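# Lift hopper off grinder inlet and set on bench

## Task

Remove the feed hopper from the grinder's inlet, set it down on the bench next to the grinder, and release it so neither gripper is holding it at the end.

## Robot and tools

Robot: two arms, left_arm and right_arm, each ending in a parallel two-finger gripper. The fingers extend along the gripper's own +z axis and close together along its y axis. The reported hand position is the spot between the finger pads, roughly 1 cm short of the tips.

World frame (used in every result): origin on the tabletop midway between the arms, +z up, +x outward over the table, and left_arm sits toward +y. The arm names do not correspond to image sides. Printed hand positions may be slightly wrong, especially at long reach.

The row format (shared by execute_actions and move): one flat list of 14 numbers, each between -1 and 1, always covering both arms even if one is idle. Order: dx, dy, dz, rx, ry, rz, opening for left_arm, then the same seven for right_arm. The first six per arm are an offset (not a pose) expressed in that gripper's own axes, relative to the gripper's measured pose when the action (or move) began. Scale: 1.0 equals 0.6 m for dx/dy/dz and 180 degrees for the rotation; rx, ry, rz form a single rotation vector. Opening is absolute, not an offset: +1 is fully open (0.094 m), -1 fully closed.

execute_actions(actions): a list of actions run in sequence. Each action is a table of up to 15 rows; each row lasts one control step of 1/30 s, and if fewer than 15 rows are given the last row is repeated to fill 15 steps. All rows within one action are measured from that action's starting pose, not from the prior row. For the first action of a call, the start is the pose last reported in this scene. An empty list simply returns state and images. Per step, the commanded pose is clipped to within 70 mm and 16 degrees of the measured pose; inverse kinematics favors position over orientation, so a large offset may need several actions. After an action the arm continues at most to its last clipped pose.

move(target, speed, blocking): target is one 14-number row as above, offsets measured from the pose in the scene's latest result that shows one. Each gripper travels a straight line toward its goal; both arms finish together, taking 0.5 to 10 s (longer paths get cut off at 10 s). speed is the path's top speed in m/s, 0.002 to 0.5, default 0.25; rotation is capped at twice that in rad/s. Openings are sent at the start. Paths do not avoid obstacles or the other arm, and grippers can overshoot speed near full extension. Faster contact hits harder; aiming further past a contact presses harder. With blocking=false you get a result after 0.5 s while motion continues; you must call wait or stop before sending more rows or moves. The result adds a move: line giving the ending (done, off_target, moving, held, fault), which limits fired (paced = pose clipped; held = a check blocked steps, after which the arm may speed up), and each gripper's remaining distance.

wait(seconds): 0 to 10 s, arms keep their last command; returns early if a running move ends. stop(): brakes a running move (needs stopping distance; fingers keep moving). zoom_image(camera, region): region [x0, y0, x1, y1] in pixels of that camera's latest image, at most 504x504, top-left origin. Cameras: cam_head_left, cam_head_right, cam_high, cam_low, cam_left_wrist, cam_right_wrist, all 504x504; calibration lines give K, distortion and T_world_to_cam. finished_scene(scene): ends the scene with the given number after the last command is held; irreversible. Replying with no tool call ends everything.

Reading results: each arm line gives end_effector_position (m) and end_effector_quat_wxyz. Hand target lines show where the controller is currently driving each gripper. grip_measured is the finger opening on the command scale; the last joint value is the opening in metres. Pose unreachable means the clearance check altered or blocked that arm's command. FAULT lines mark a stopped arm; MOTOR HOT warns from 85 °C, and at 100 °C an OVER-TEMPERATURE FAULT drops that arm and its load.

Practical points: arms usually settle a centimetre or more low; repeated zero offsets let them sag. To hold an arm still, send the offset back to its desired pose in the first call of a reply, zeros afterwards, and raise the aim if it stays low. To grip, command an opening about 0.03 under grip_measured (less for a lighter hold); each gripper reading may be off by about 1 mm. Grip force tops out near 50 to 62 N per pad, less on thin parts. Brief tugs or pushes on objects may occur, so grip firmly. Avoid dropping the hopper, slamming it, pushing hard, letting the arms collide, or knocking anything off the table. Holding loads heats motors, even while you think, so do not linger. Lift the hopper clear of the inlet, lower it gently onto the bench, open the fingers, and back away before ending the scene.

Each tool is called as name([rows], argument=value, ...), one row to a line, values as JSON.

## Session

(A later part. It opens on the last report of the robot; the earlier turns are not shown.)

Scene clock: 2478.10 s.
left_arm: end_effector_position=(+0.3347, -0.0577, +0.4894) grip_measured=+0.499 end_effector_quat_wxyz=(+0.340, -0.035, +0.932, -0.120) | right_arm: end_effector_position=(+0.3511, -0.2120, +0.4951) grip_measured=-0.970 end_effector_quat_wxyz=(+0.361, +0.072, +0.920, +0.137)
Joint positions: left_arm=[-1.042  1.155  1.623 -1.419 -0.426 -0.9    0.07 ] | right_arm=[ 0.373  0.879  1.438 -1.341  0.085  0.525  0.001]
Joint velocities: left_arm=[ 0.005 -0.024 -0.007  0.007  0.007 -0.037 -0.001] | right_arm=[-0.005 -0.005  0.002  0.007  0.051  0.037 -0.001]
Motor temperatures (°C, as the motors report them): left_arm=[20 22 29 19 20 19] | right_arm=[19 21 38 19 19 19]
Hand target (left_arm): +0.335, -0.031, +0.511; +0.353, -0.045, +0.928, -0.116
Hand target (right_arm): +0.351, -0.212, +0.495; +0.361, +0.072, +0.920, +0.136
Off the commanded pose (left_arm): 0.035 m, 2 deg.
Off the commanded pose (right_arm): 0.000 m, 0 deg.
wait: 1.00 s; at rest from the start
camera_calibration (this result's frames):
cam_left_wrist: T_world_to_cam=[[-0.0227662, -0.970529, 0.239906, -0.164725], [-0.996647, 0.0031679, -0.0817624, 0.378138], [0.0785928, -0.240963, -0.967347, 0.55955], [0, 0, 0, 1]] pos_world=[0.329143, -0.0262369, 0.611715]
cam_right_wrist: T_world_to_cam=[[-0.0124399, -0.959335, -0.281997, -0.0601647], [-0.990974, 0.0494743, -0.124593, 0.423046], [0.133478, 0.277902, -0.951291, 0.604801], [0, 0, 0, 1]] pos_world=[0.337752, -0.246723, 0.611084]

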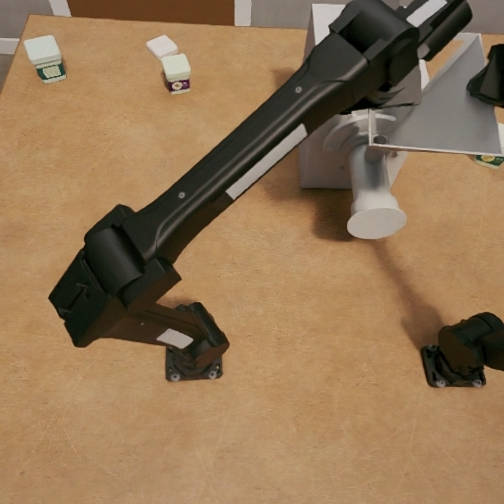

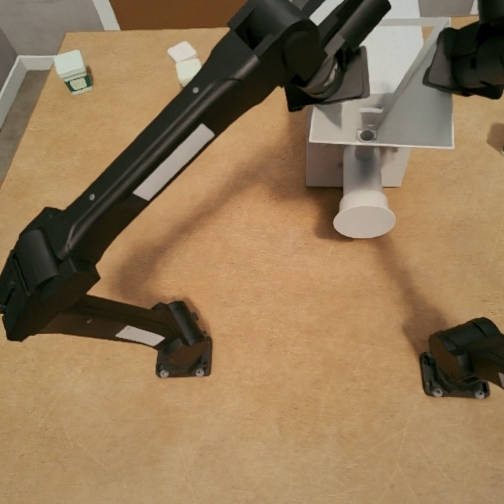

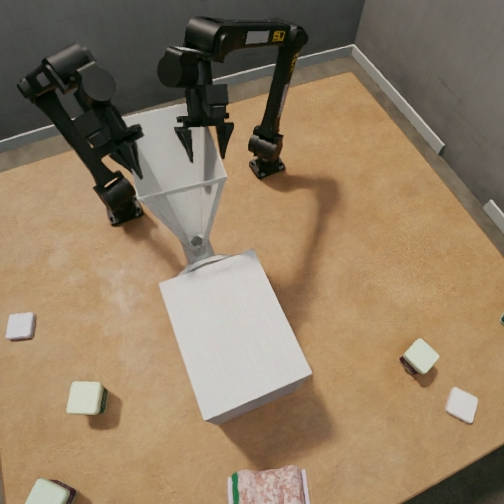

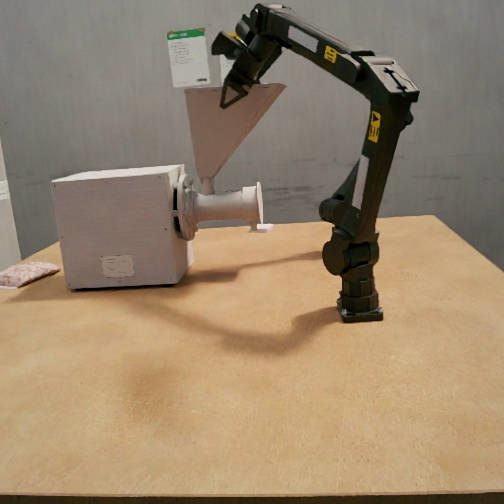

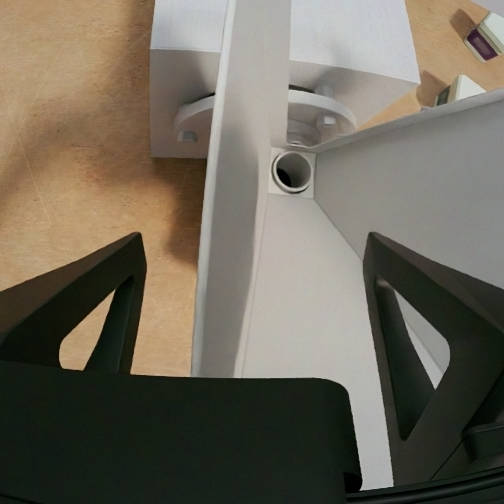

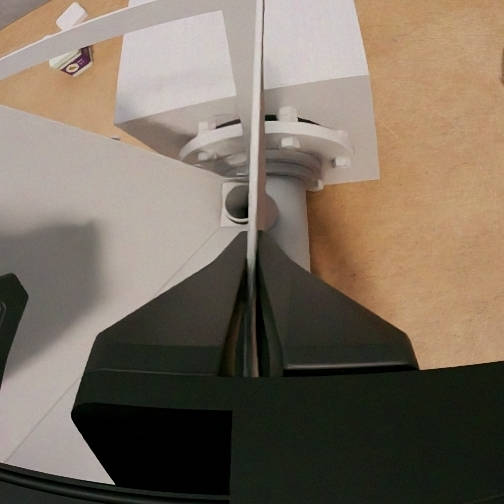

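execute_actions([
  [[-0.03,-0.01,-0.075,0,0,0,0.5,0,0,0,0,0,0,-1]],
])

Scene clock: 2512.60 s.
left_arm: end_effector_position=(+0.3224, -0.0491, +0.5151) grip_measured=+0.499 end_effector_quat_wxyz=(+0.331, -0.029, +0.938, -0.102) | right_arm: end_effector_position=(+0.3512, -0.2124, +0.4952) grip_measured=-0.970 end_effector_quat_wxyz=(+0.361, +0.072, +0.920, +0.136)
Joint positions: left_arm=[-1.061  1.183  1.738 -1.554 -0.441 -0.914  0.07 ] | right_arm=[ 0.373  0.879  1.438 -1.341  0.087  0.523  0.001]
Joint velocities: left_arm=[-0.015  0.005  0.012 -0.032  0.051 -0.022  0.001] | right_arm=[-0.005 -0.015 -0.002  0.002  0.037 -0.007 -0.001]
Motor temperatures (°C, as the motors report them): left_arm=[21 22 30 19 20 19] | right_arm=[19 21 38 19 19 19]
Hand target (left_arm): +0.319, -0.051, +0.535; +0.340, -0.034, +0.932, -0.120
Hand target (right_arm): +0.351, -0.212, +0.495; +0.361, +0.072, +0.920, +0.137
Off the commanded pose (left_arm): 0.021 m, 2 deg.
Off the commanded pose (right_arm): 0.000 m, 0 deg.
camera_calibration (this result's frames):
cam_left_wrist: T_world_to_cam=[[-0.0184348, -0.978962, 0.20321, -0.145672], [-0.998122, 0.0061426, -0.0609559, 0.357765], [0.0584252, -0.203952, -0.977236, 0.600794], [0, 0, 0, 1]] pos_world=[0.319306, -0.0222716, 0.638528]
cam_right_wrist: T_world_to_cam=[[-0.0124279, -0.960113, -0.279335, -0.0619989], [-0.990833, 0.049407, -0.125735, 0.423701], [0.134521, 0.275212, -0.951926, 0.604285], [0, 0, 0, 1]] pos_world=[0.337757, -0.246766, 0.61119]

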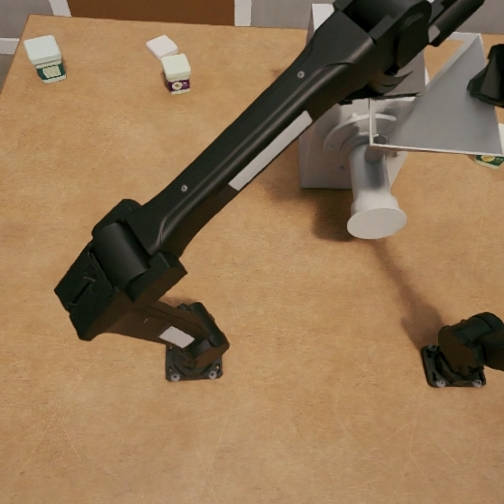

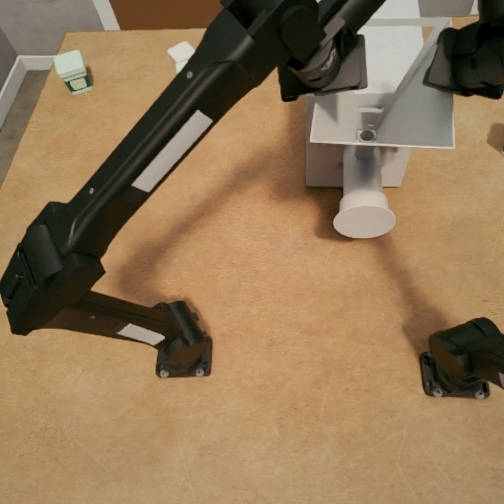

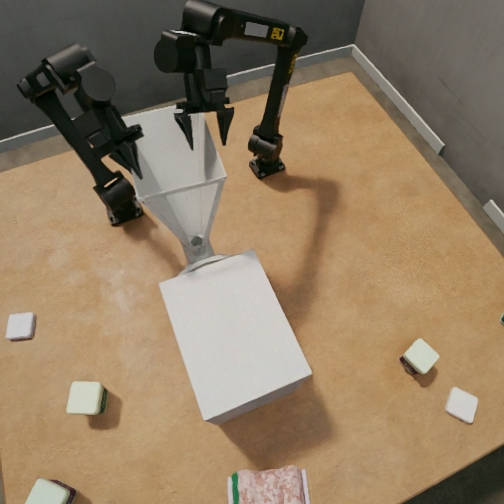

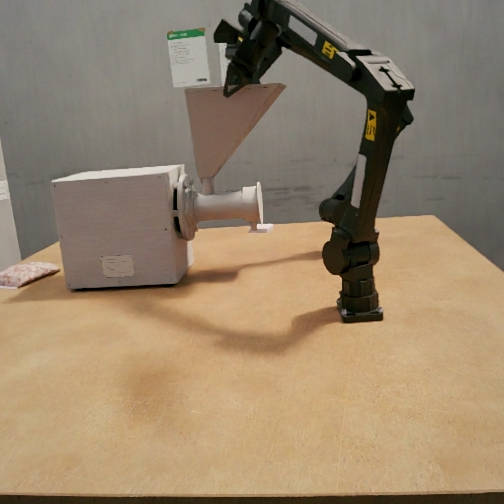

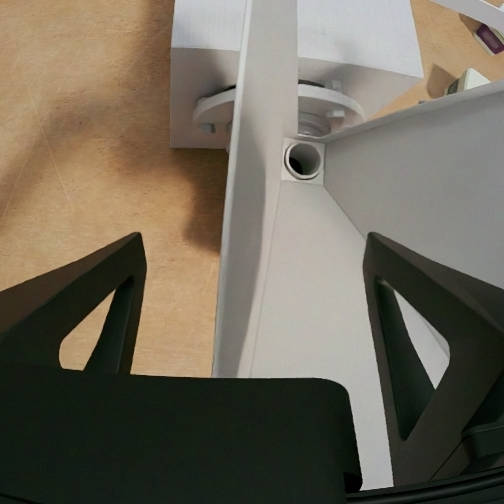

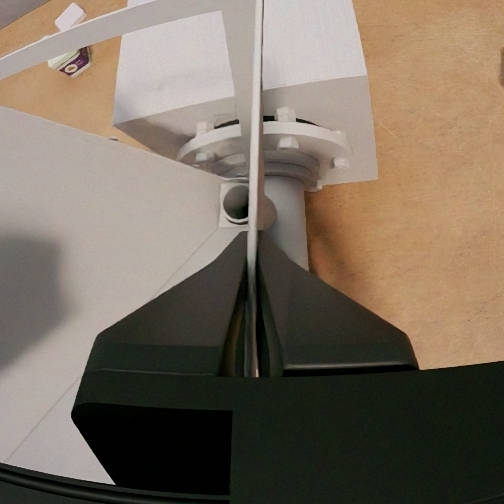

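execute_actions([
  [[-0.011,0.024,0.02,0.018,-0.029,-0.021,0.5,0,0,0,0,0,0,-1]],
])

Scene clock: 2526.93 s.
left_arm: end_effector_position=(+0.3291, -0.0350, +0.5037) grip_measured=+0.499 end_effector_quat_wxyz=(+0.364, -0.054, +0.920, -0.135) | right_arm: end_effector_position=(+0.3511, -0.2126, +0.4950) grip_measured=-0.970 end_effector_quat_wxyz=(+0.361, +0.072, +0.920, +0.135)
Joint positions: left_arm=[-1.031  1.087  1.589 -1.39  -0.453 -0.908  0.07 ] | right_arm=[ 0.373  0.879  1.438 -1.342  0.088  0.523  0.001]
Joint velocities: left_arm=[ 0.005  0.034 -0.017 -0.017 -0.022  0.007 -0.002] | right_arm=[-0.015 -0.034 -0.007  0.002 -0.007  0.022 -0.001]
Motor temperatures (°C, as the motors report them): left_arm=[21 21 30 19 20 19] | right_arm=[19 21 38 19 19 19]
Hand target (left_arm): +0.335, -0.037, +0.507; +0.370, -0.055, +0.917, -0.138
Hand target (right_arm): +0.351, -0.212, +0.495; +0.361, +0.071, +0.920, +0.136
Off the commanded pose (left_arm): 0.007 m, 1 deg.
Off the commanded pose (right_arm): 0.000 m, 0 deg.
camera_calibration (this result's frames):
cam_left_wrist: T_world_to_cam=[[-0.00433985, -0.959613, 0.28129, -0.172736], [-0.990723, -0.0340817, -0.131554, 0.39547], [0.135828, -0.279251, -0.950563, 0.550624], [0, 0, 0, 1]] pos_world=[0.316262, 0.00148155, 0.624017]
cam_right_wrist: T_world_to_cam=[[-0.0128998, -0.96054, -0.277844, -0.0628688], [-0.990837, 0.0496408, -0.125611, 0.423608], [0.134447, 0.273678, -0.952378, 0.604158], [0, 0, 0, 1]] pos_world=[0.337688, -0.246761, 0.61113]

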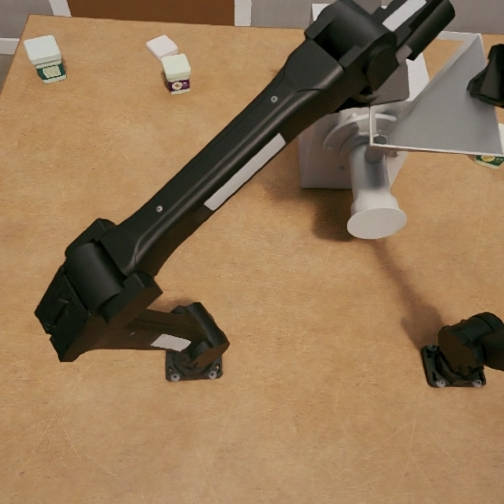

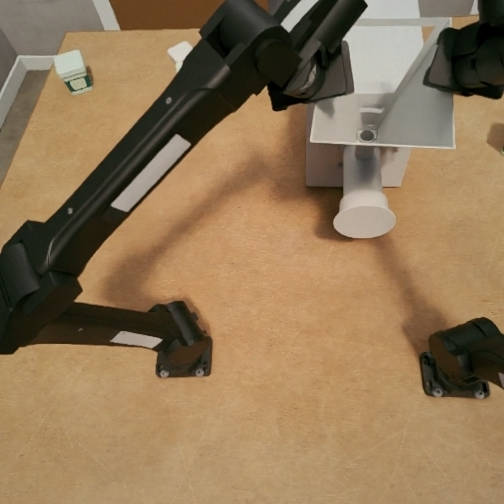

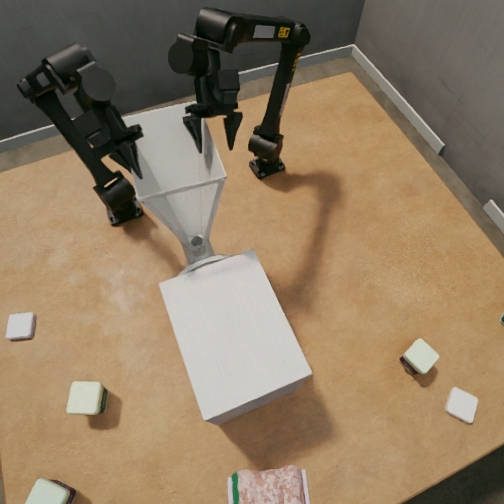

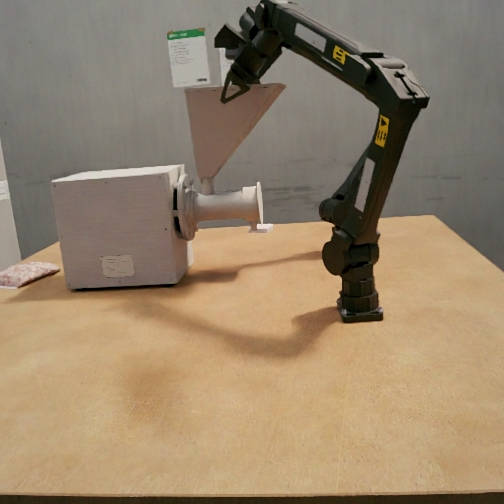

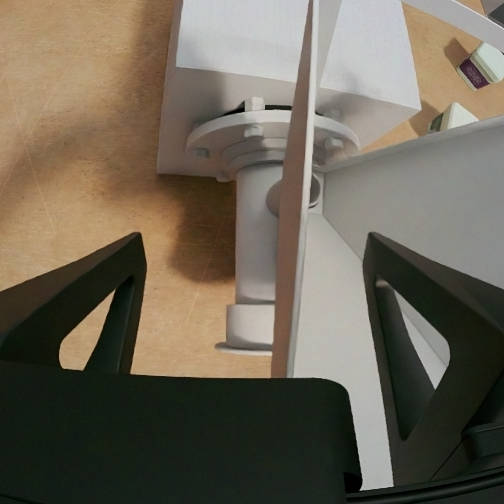

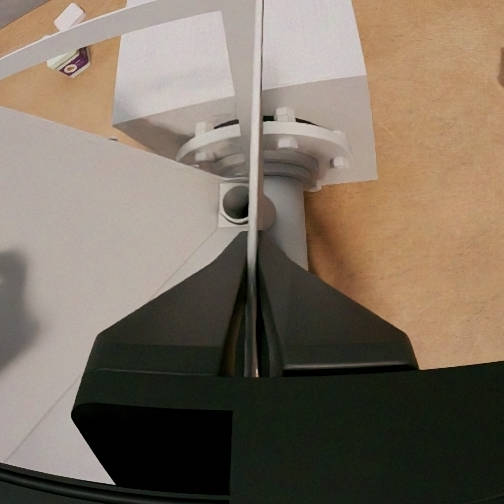

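execute_actions([
  [[-0.008,-0.018,-0.004,0,0,0,-0.2,0,0,0,0,0,0,-1]],
  [[-0.008,0,-0.008,0,0,0,-0.8,0,0,0,0,0,0,-1]],
  [[-0.008,0,-0.008,0,0,0,-1,0,0,0,0,0,0,-1]],
])

Scene clock: 2533.10 s.
left_arm: end_effector_position=(+0.3298, -0.0479, +0.5041) grip_measured=-0.964 end_effector_quat_wxyz=(+0.361, -0.030, +0.921, -0.143) | right_arm: end_effector_position=(+0.3516, -0.2138, +0.4948) grip_measured=-0.971 end_effector_quat_wxyz=(+0.361, +0.071, +0.920, +0.134)
Joint positions: left_arm=[-1.038  1.102  1.598 -1.371 -0.428 -0.87   0.002] | right_arm=[ 0.369  0.879  1.438 -1.343  0.087  0.518  0.001]
Joint velocities: left_arm=[-0.005 -0.015 -0.007  0.002 -0.037 -0.037  0.   ] | right_arm=[-0.005  0.005 -0.017 -0.002 -0.007 -0.022  0.   ]
Motor temperatures (°C, as the motors report them): left_arm=[20 21 30 19 20 19] | right_arm=[19 21 38 19 19 19]
Hand target (left_arm): +0.331, -0.041, +0.509; +0.361, -0.051, +0.921, -0.139
Hand target (right_arm): +0.351, -0.212, +0.495; +0.361, +0.072, +0.920, +0.136
Off the commanded pose (left_arm): 0.009 m, 2 deg.
Off the commanded pose (right_arm): 0.002 m, 0 deg.
camera_calibration (this result's frames):
cam_left_wrist: T_world_to_cam=[[-0.0528113, -0.959074, 0.278185, -0.167631], [-0.991063, 0.0161662, -0.132411, 0.398668], [0.122494, -0.282692, -0.951357, 0.552], [0, 0, 0, 1]] pos_world=[0.318635, -0.0111693, 0.624569]
cam_right_wrist: T_world_to_cam=[[-0.013183, -0.96135, -0.275012, -0.0655492], [-0.990829, 0.0495487, -0.125709, 0.424192], [0.134477, 0.270832, -0.953187, 0.604012], [0, 0, 0, 1]] pos_world=[0.338212, -0.24762, 0.611035]

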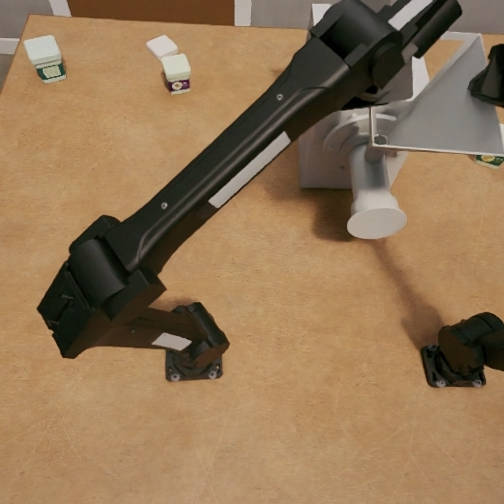

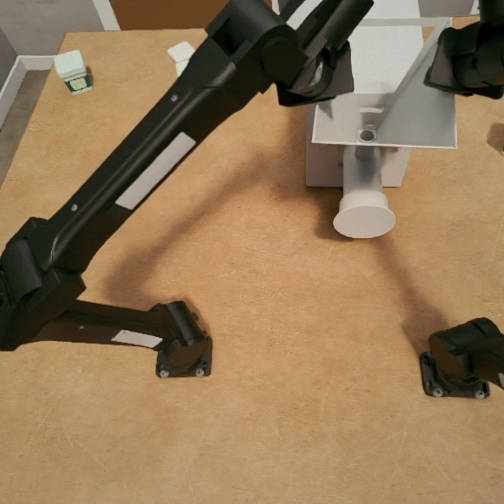

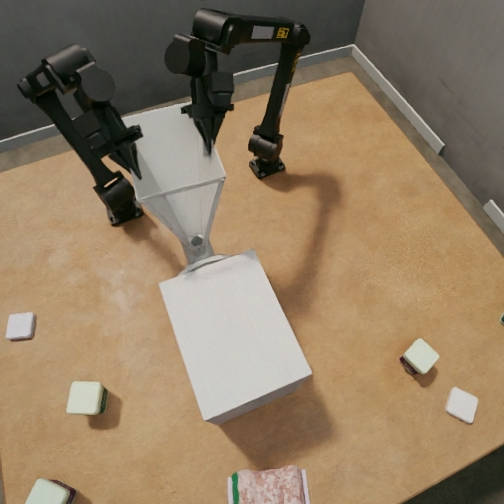

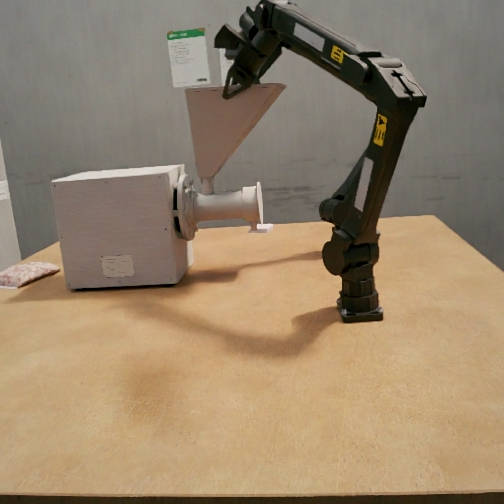

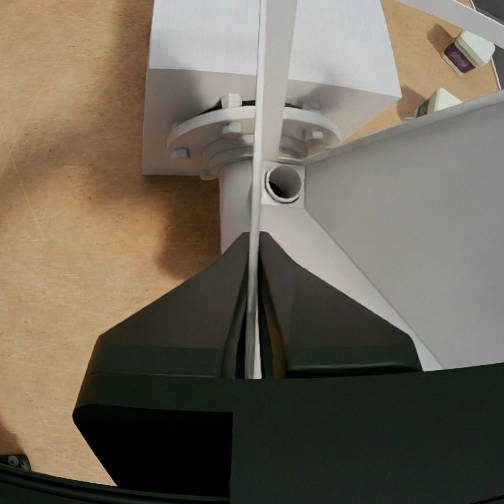

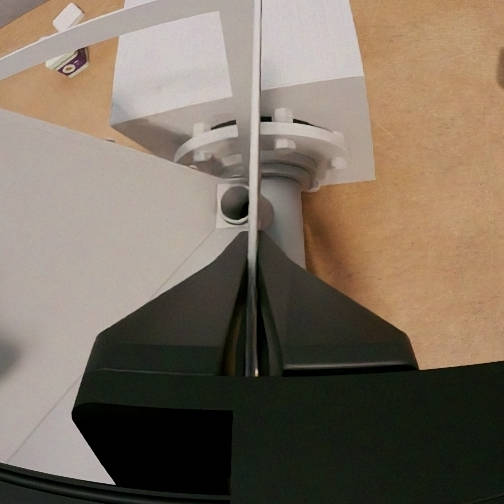

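execute_actions([
  [[-0.02,-0.009,-0.022,0,0,0,-1,-0.02,0.009,-0.022,0,0,0,-1],[-0.035,-0.015,-0.038,0,0,0,-1,-0.035,0.016,-0.038,0,0,0,-1],[-0.05,-0.022,-0.053,0,0,0,-1,-0.05,0.023,-0.054,0,0,0,-1],[-0.06,-0.026,-0.064,0,0,0,-1,-0.06,0.028,-0.065,0,0,0,-1],[-0.071,-0.031,-0.076,0,0,0,-1,-0.07,0.032,-0.076,0,0,0,-1]],
])

Scene clock: 2542.73 s.
left_arm: end_effector_position=(+0.3337, -0.0497, +0.5354) grip_measured=-0.953 end_effector_quat_wxyz=(+0.343, -0.030, +0.930, -0.125) | right_arm: end_effector_position=(+0.3588, -0.2168, +0.5235) grip_measured=-0.968 end_effector_quat_wxyz=(+0.333, +0.080, +0.932, +0.119)
Joint positions: left_arm=[-1.028  1.19   1.783 -1.522 -0.414 -0.876  0.002] | right_arm=[ 0.349  0.977  1.61  -1.484  0.082  0.521  0.001]
Joint velocities: left_arm=[ 0.005  0.024  0.046 -0.046  0.022 -0.051  0.001] | right_arm=[-0.005  0.005 -0.002  0.007  0.037  0.022  0.001]
Motor temperatures (°C, as the motors report them): left_arm=[20 21 30 19 20 19] | right_arm=[19 21 38 19 19 19]
Hand target (left_arm): +0.328, -0.046, +0.568; +0.362, -0.031, +0.921, -0.144
Hand target (right_arm): +0.350, -0.215, +0.558; +0.361, +0.071, +0.920, +0.134
Off the commanded pose (left_arm): 0.034 m, 3 deg.
Off the commanded pose (right_arm): 0.037 m, 4 deg.
camera_calibration (this result's frames):
cam_left_wrist: T_world_to_cam=[[-0.0350738, -0.968452, 0.246721, -0.167442], [-0.995816, 0.0130213, -0.0904523, 0.385713], [0.0843861, -0.248861, -0.964856, 0.602345], [0, 0, 0, 1]] pos_world=[0.327397, -0.0172821, 0.657376]
cam_right_wrist: T_world_to_cam=[[-0.0475666, -0.966124, -0.253658, -0.0603355], [-0.995939, 0.0653062, -0.0619751, 0.406912], [0.076441, 0.24968, -0.965307, 0.653786], [0, 0, 0, 1]] pos_world=[0.352413, -0.248102, 0.641017]

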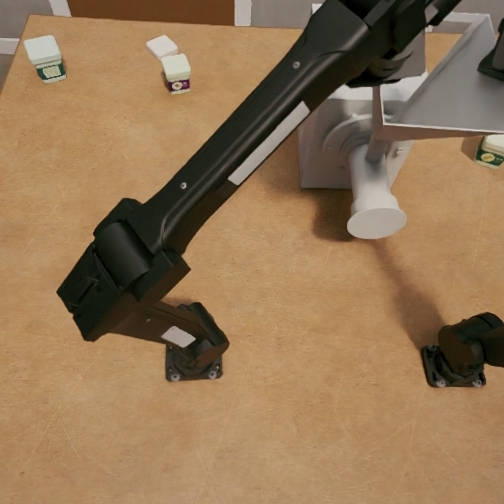

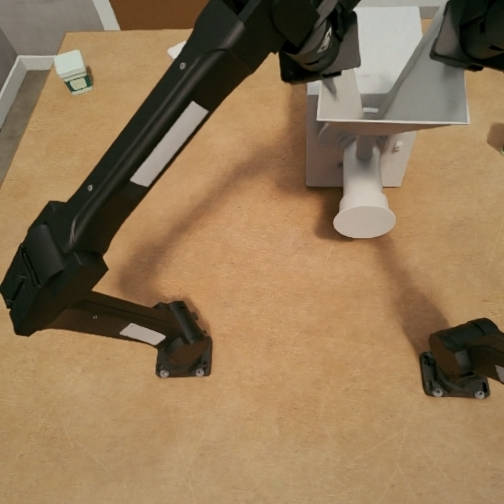

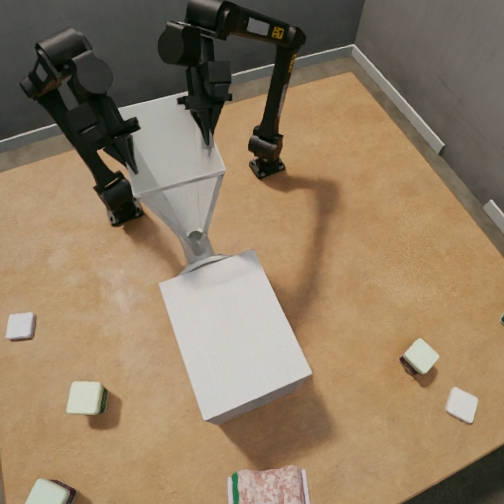

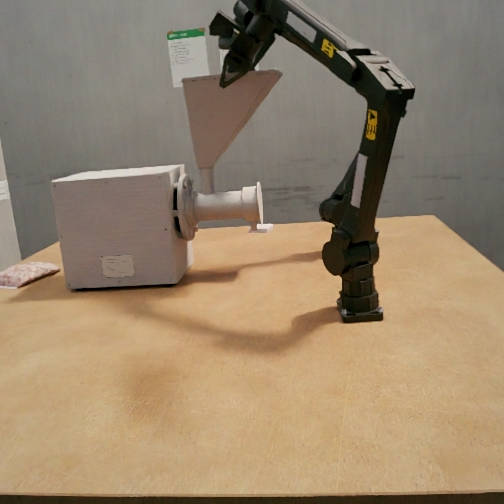

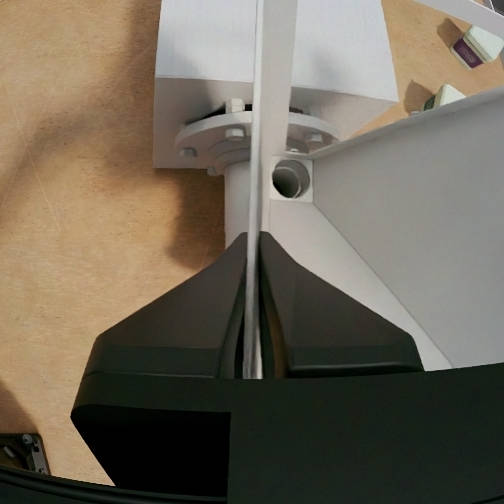

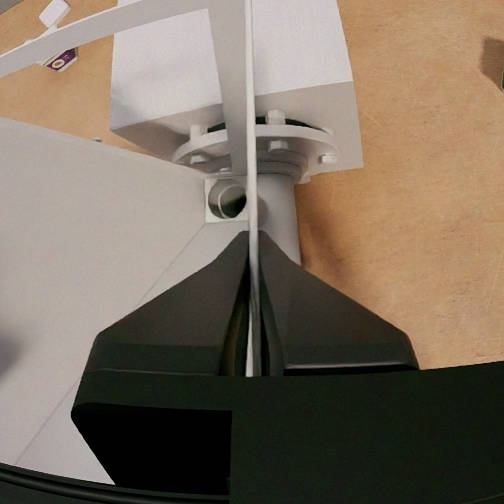

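execute_actions([
  [[-0.03,-0.014,-0.042,0,0,0,-1,-0.03,0.015,-0.043,0,0,0,-1],[-0.045,-0.02,-0.062,0,0,0,-1,-0.044,0.022,-0.064,0,0,0,-1],[-0.055,-0.024,-0.075,0,0,0,-1,-0.052,0.026,-0.077,0,0,0,-1],[-0.062,-0.028,-0.085,0,0,0,-1,-0.059,0.029,-0.087,0,0,0,-1]],
])

Scene clock: 2553.50 s.
left_arm: end_effector_position=(+0.3290, -0.0479, +0.5771) grip_measured=-0.962 end_effector_quat_wxyz=(+0.325, -0.035, +0.938, -0.118) | right_arm: end_effector_position=(+0.3549, -0.2161, +0.5609) grip_measured=-0.963 end_effector_quat_wxyz=(+0.303, +0.082, +0.942, +0.116)
Joint positions: left_arm=[-1.028  1.286  2.02  -1.705 -0.398 -0.9    0.002] | right_arm=[ 0.345  1.076  1.822 -1.658  0.061  0.529  0.002]
Joint velocities: left_arm=[ 0.005 -0.005 -0.002 -0.032  0.037 -0.081 -0.001] | right_arm=[-0.005  0.015 -0.007 -0.032  0.095 -0.051  0.   ]
Motor temperatures (°C, as the motors report them): left_arm=[20 21 32 19 20 19] | right_arm=[19 21 40 19 19 19]
Hand target (left_arm): +0.327, -0.049, +0.599; +0.346, -0.030, +0.929, -0.130
Hand target (right_arm): +0.352, -0.218, +0.588; +0.333, +0.080, +0.932, +0.119
Off the commanded pose (left_arm): 0.024 m, 2 deg.
Off the commanded pose (right_arm): 0.028 m, 4 deg.
joint sent to its limit (left arm) — the command would take joint 4 (wrist pitch) past its lower limit, so that joint was sent only as far as its limit.
camera_calibration (this result's frames):
cam_left_wrist: T_world_to_cam=[[-0.0176095, -0.971299, 0.237207, -0.176518], [-0.998708, 0.00577414, -0.0504971, 0.362353], [0.0476782, -0.23779, -0.970146, 0.659096], [0, 0, 0, 1]] pos_world=[0.327352, -0.0168176, 0.699589]
cam_right_wrist: T_world_to_cam=[[-0.0612656, -0.966759, -0.248242, -0.0486816], [-0.998016, 0.0629565, 0.00112898, 0.370157], [0.014537, 0.247819, -0.968697, 0.713498], [0, 0, 0, 1]] pos_world=[0.356068, -0.247185, 0.678661]

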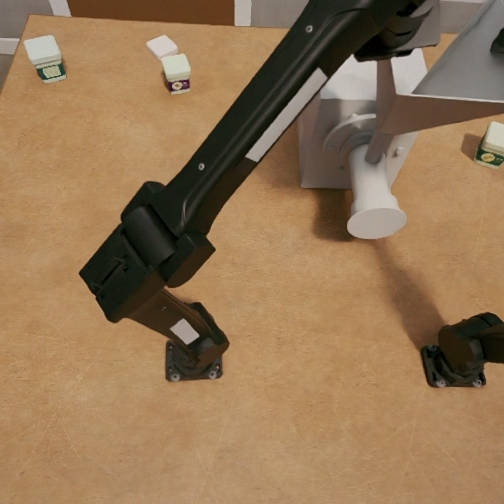

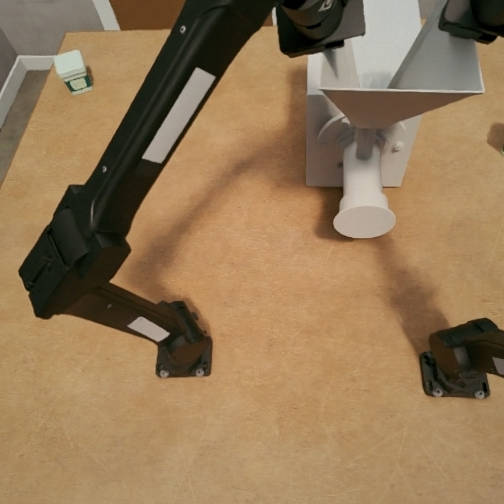

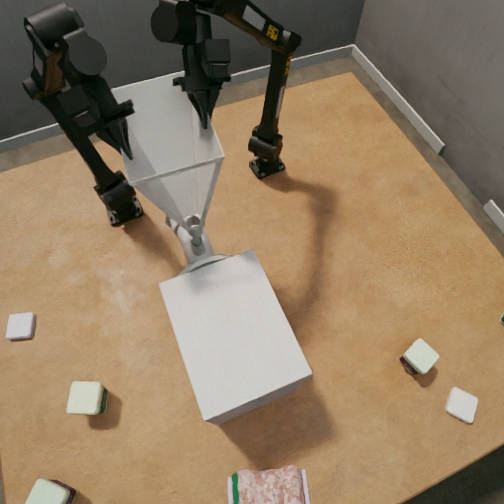

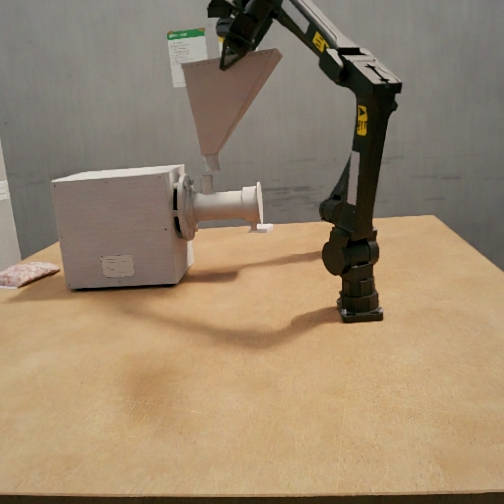

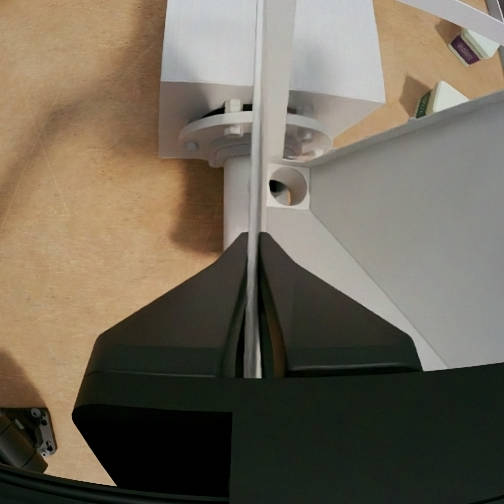

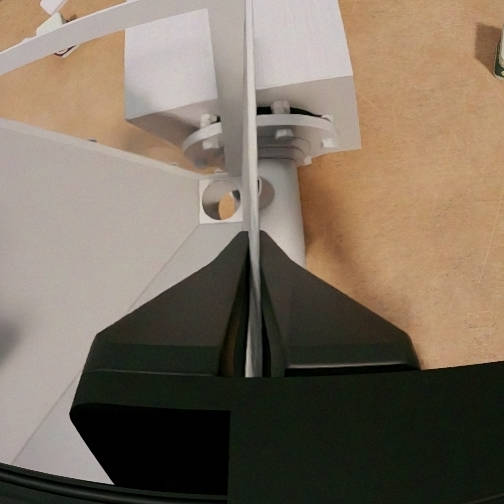

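zoom_image(camera="cam_low", region=[140, 30, 300, 240])

Region (140, 30, 300, 240) of cam_low's 504x504 image, scaled by 2.400, with more detail than that image has; it fills the left 384 columns of this view, and the rest is white.

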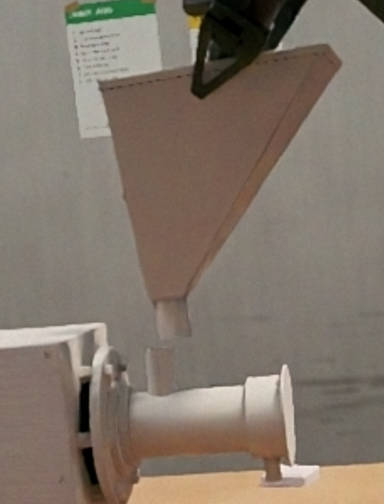

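execute_actions([
  [[-0.025,0.01,-0.035,0,0,0,-1,-0.018,0.03,-0.03,0,0,0,-1],[-0.03,0.035,-0.04,0.002,-0.012,0.002,-1,-0.012,0.055,-0.026,-0.003,-0.012,-0.002,-1],[-0.034,0.06,-0.045,0.004,-0.024,0.005,-1,-0.006,0.08,-0.021,-0.005,-0.024,-0.004,-1],[-0.039,0.087,-0.052,0.006,-0.04,0.008,-1,-0.001,0.107,-0.016,-0.009,-0.04,-0.007,-1]],
  [[-0.025,0.01,-0.035,0,0,0,-1,-0.018,0.03,-0.03,0,0,0,-1],[-0.03,0.035,-0.04,0.002,-0.012,0.002,-1,-0.012,0.055,-0.026,-0.003,-0.012,-0.002,-1],[-0.034,0.06,-0.045,0.004,-0.024,0.005,-1,-0.006,0.08,-0.021,-0.005,-0.024,-0.004,-1],[-0.039,0.087,-0.052,0.006,-0.04,0.008,-1,-0.001,0.107,-0.016,-0.009,-0.04,-0.007,-1]],
])

Scene clock: 2674.50 s.
left_arm: end_effector_position=(+0.3077, +0.0816, +0.5982) grip_measured=-0.971 end_effector_quat_wxyz=(+0.400, -0.038, +0.909, -0.109) | right_arm: end_effector_position=(+0.3391, -0.0832, +0.5815) grip_measured=-0.956 end_effector_quat_wxyz=(+0.386, +0.058, +0.911, +0.132)
Joint positions: left_arm=[-0.82   0.991  1.809 -1.604 -0.383 -0.665  0.001] | right_arm=[ 0.853  1.157  1.858 -1.532  0.447  0.836  0.002]
Joint velocities: left_arm=[-0.005  0.093  0.027  0.09   0.095  0.037 -0.   ] | right_arm=[-0.142 -0.034  0.002 -0.095  0.081  0.007 -0.001]
Motor temperatures (°C, as the motors report them): left_arm=[20 21 32 19 23 19] | right_arm=[19 21 42 19 21 19]
Hand target (left_arm): +0.316, +0.077, +0.614; +0.423, -0.031, +0.898, -0.116
Hand target (right_arm): +0.346, -0.089, +0.598; +0.407, +0.061, +0.903, +0.126
Off the commanded pose (left_arm): 0.019 m, 3 deg.
Off the commanded pose (right_arm): 0.019 m, 2 deg.
camera_calibration (this result's frames):
cam_left_wrist: T_world_to_cam=[[-0.0231837, -0.97511, 0.220504, -0.044105], [-0.977969, -0.0236497, -0.207407, 0.431269], [0.207459, -0.220455, -0.953079, 0.650588], [0, 0, 0, 1]] pos_world=[0.285774, 0.110617, 0.719235]
cam_right_wrist: T_world_to_cam=[[0.0157421, -0.964848, -0.262336, 0.0661729], [-0.982861, 0.033265, -0.181325, 0.444458], [0.183677, 0.260694, -0.947788, 0.632279], [0, 0, 0, 1]] pos_world=[0.319663, -0.11577, 0.697217]

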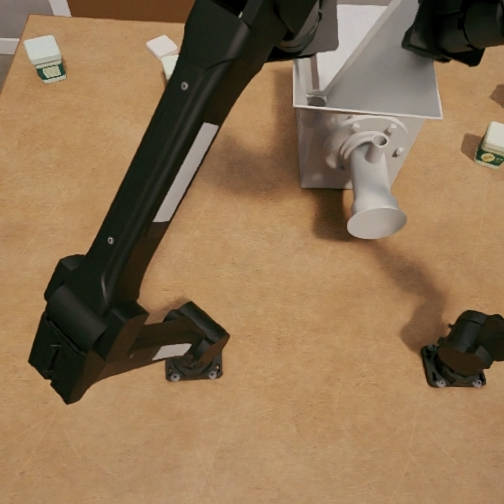

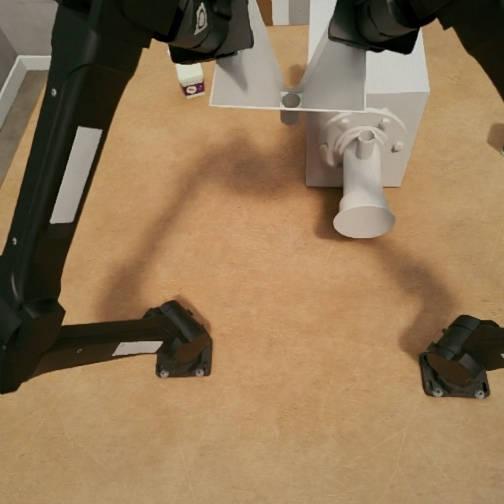

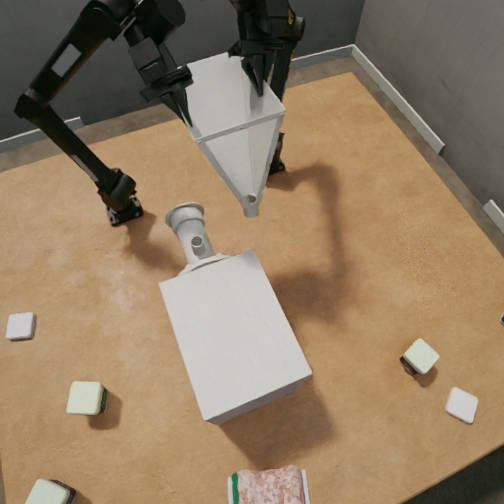

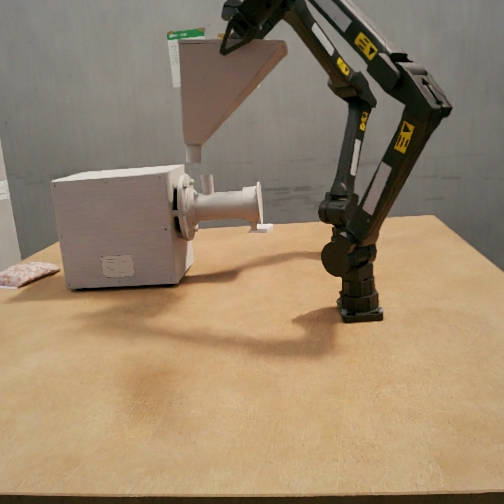

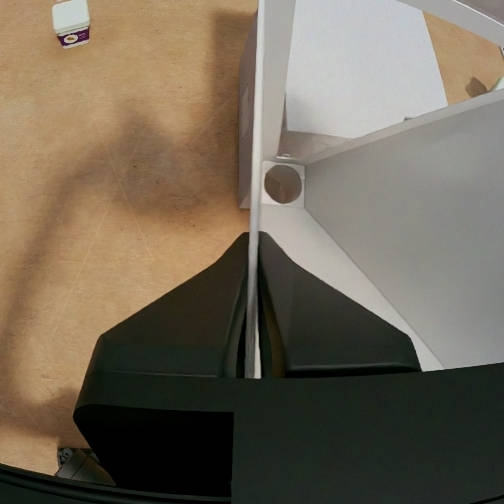

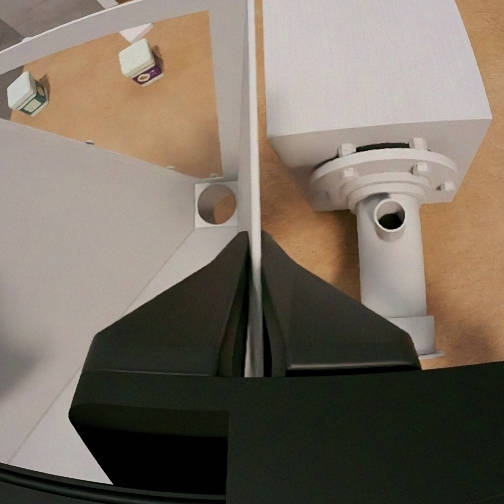

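move(target=[0.1238,0.2502,0.186,0.018,-0.1119,0.0193,-1,0.1658,0.1145,0.2491,-0.0254,-0.1171,-0.0239,-1], speed=0.12)

Scene clock: 2722.43 s.
left_arm: end_effector_position=(+0.3473, +0.1906, +0.4038) grip_measured=-0.967 end_effector_quat_wxyz=(+0.521, -0.026, +0.845, -0.121) | right_arm: end_effector_position=(+0.3767, +0.0334, +0.3991) grip_measured=-0.964 end_effector_quat_wxyz=(+0.519, +0.032, +0.843, +0.134)
Joint positions: left_arm=[-0.17   0.514  0.871 -0.802  0.095 -0.214  0.002] | right_arm=[ 1.032  1.163  1.189 -0.644  0.747  0.739  0.002]
Joint velocities: left_arm=[ 0.005 -0.005  0.007  0.002  0.007  0.037  0.   ] | right_arm=[-0.005 -0.005  0.007  0.002  0.022  0.037 -0.   ]
Motor temperatures (°C, as the motors report them): left_arm=[20 21 30 19 22 19] | right_arm=[19 21 41 19 23 19]
Hand target (left_arm): +0.343, +0.193, +0.438; +0.557, -0.016, +0.822, -0.115
Hand target (right_arm): +0.379, +0.033, +0.434; +0.553, +0.033, +0.821, +0.137
Off the commanded pose (left_arm): 0.035 m, 5 deg.
Off the commanded pose (right_arm): 0.034 m, 5 deg.
move: off_target (left_arm, right_arm)
camera_calibration (this result's frames):
cam_left_wrist: T_world_to_cam=[[-0.0850893, -0.971135, 0.222836, 0.125793], [-0.884846, -0.0291629, -0.464969, 0.504887], [0.458047, -0.23674, -0.856824, 0.358338], [0, 0, 0, 1]] pos_world=[0.293316, 0.221719, 0.513759]
cam_right_wrist: T_world_to_cam=[[0.0975132, -0.968342, -0.229792, 0.0865966], [-0.884014, 0.0217889, -0.466952, 0.521648], [0.457177, 0.248674, -0.853903, 0.282015], [0, 0, 0, 1]] pos_world=[0.323769, 0.00235939, 0.504297]

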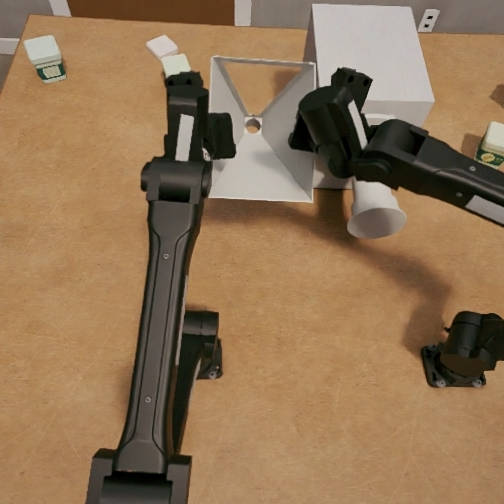

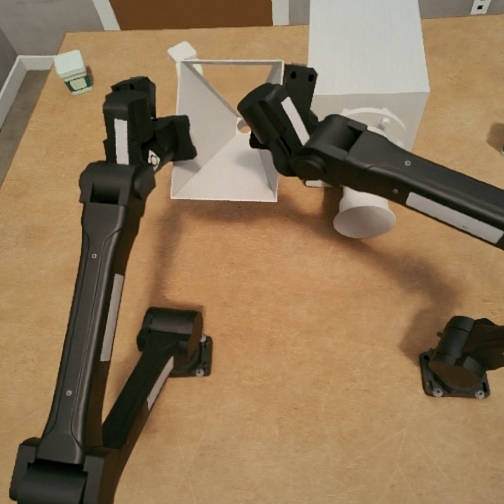

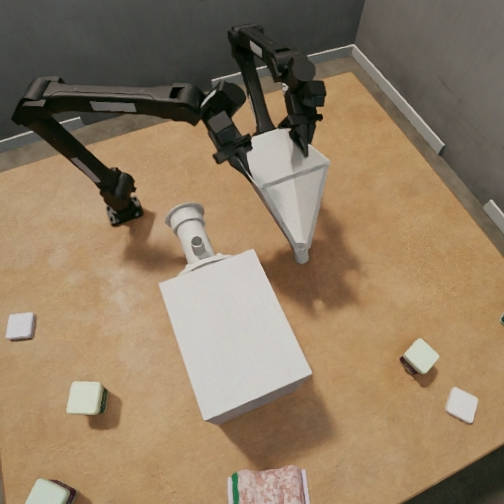

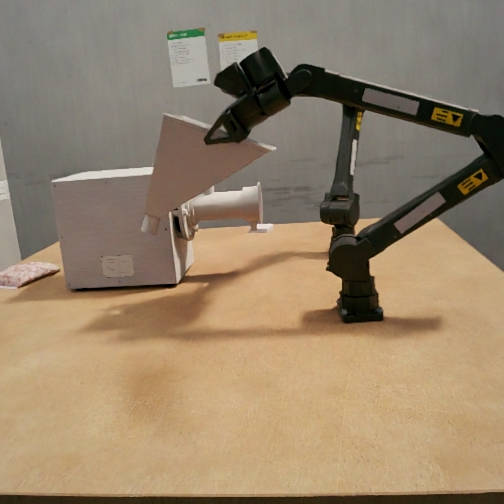

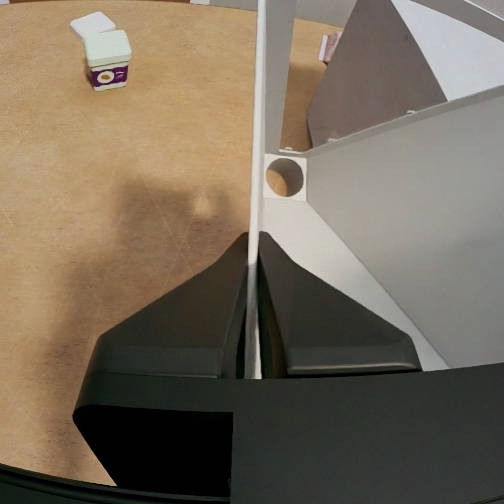

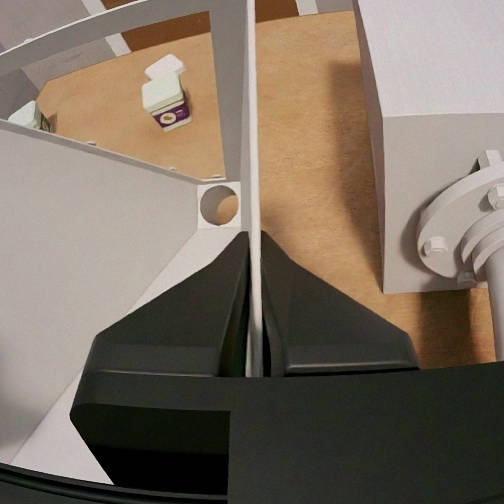

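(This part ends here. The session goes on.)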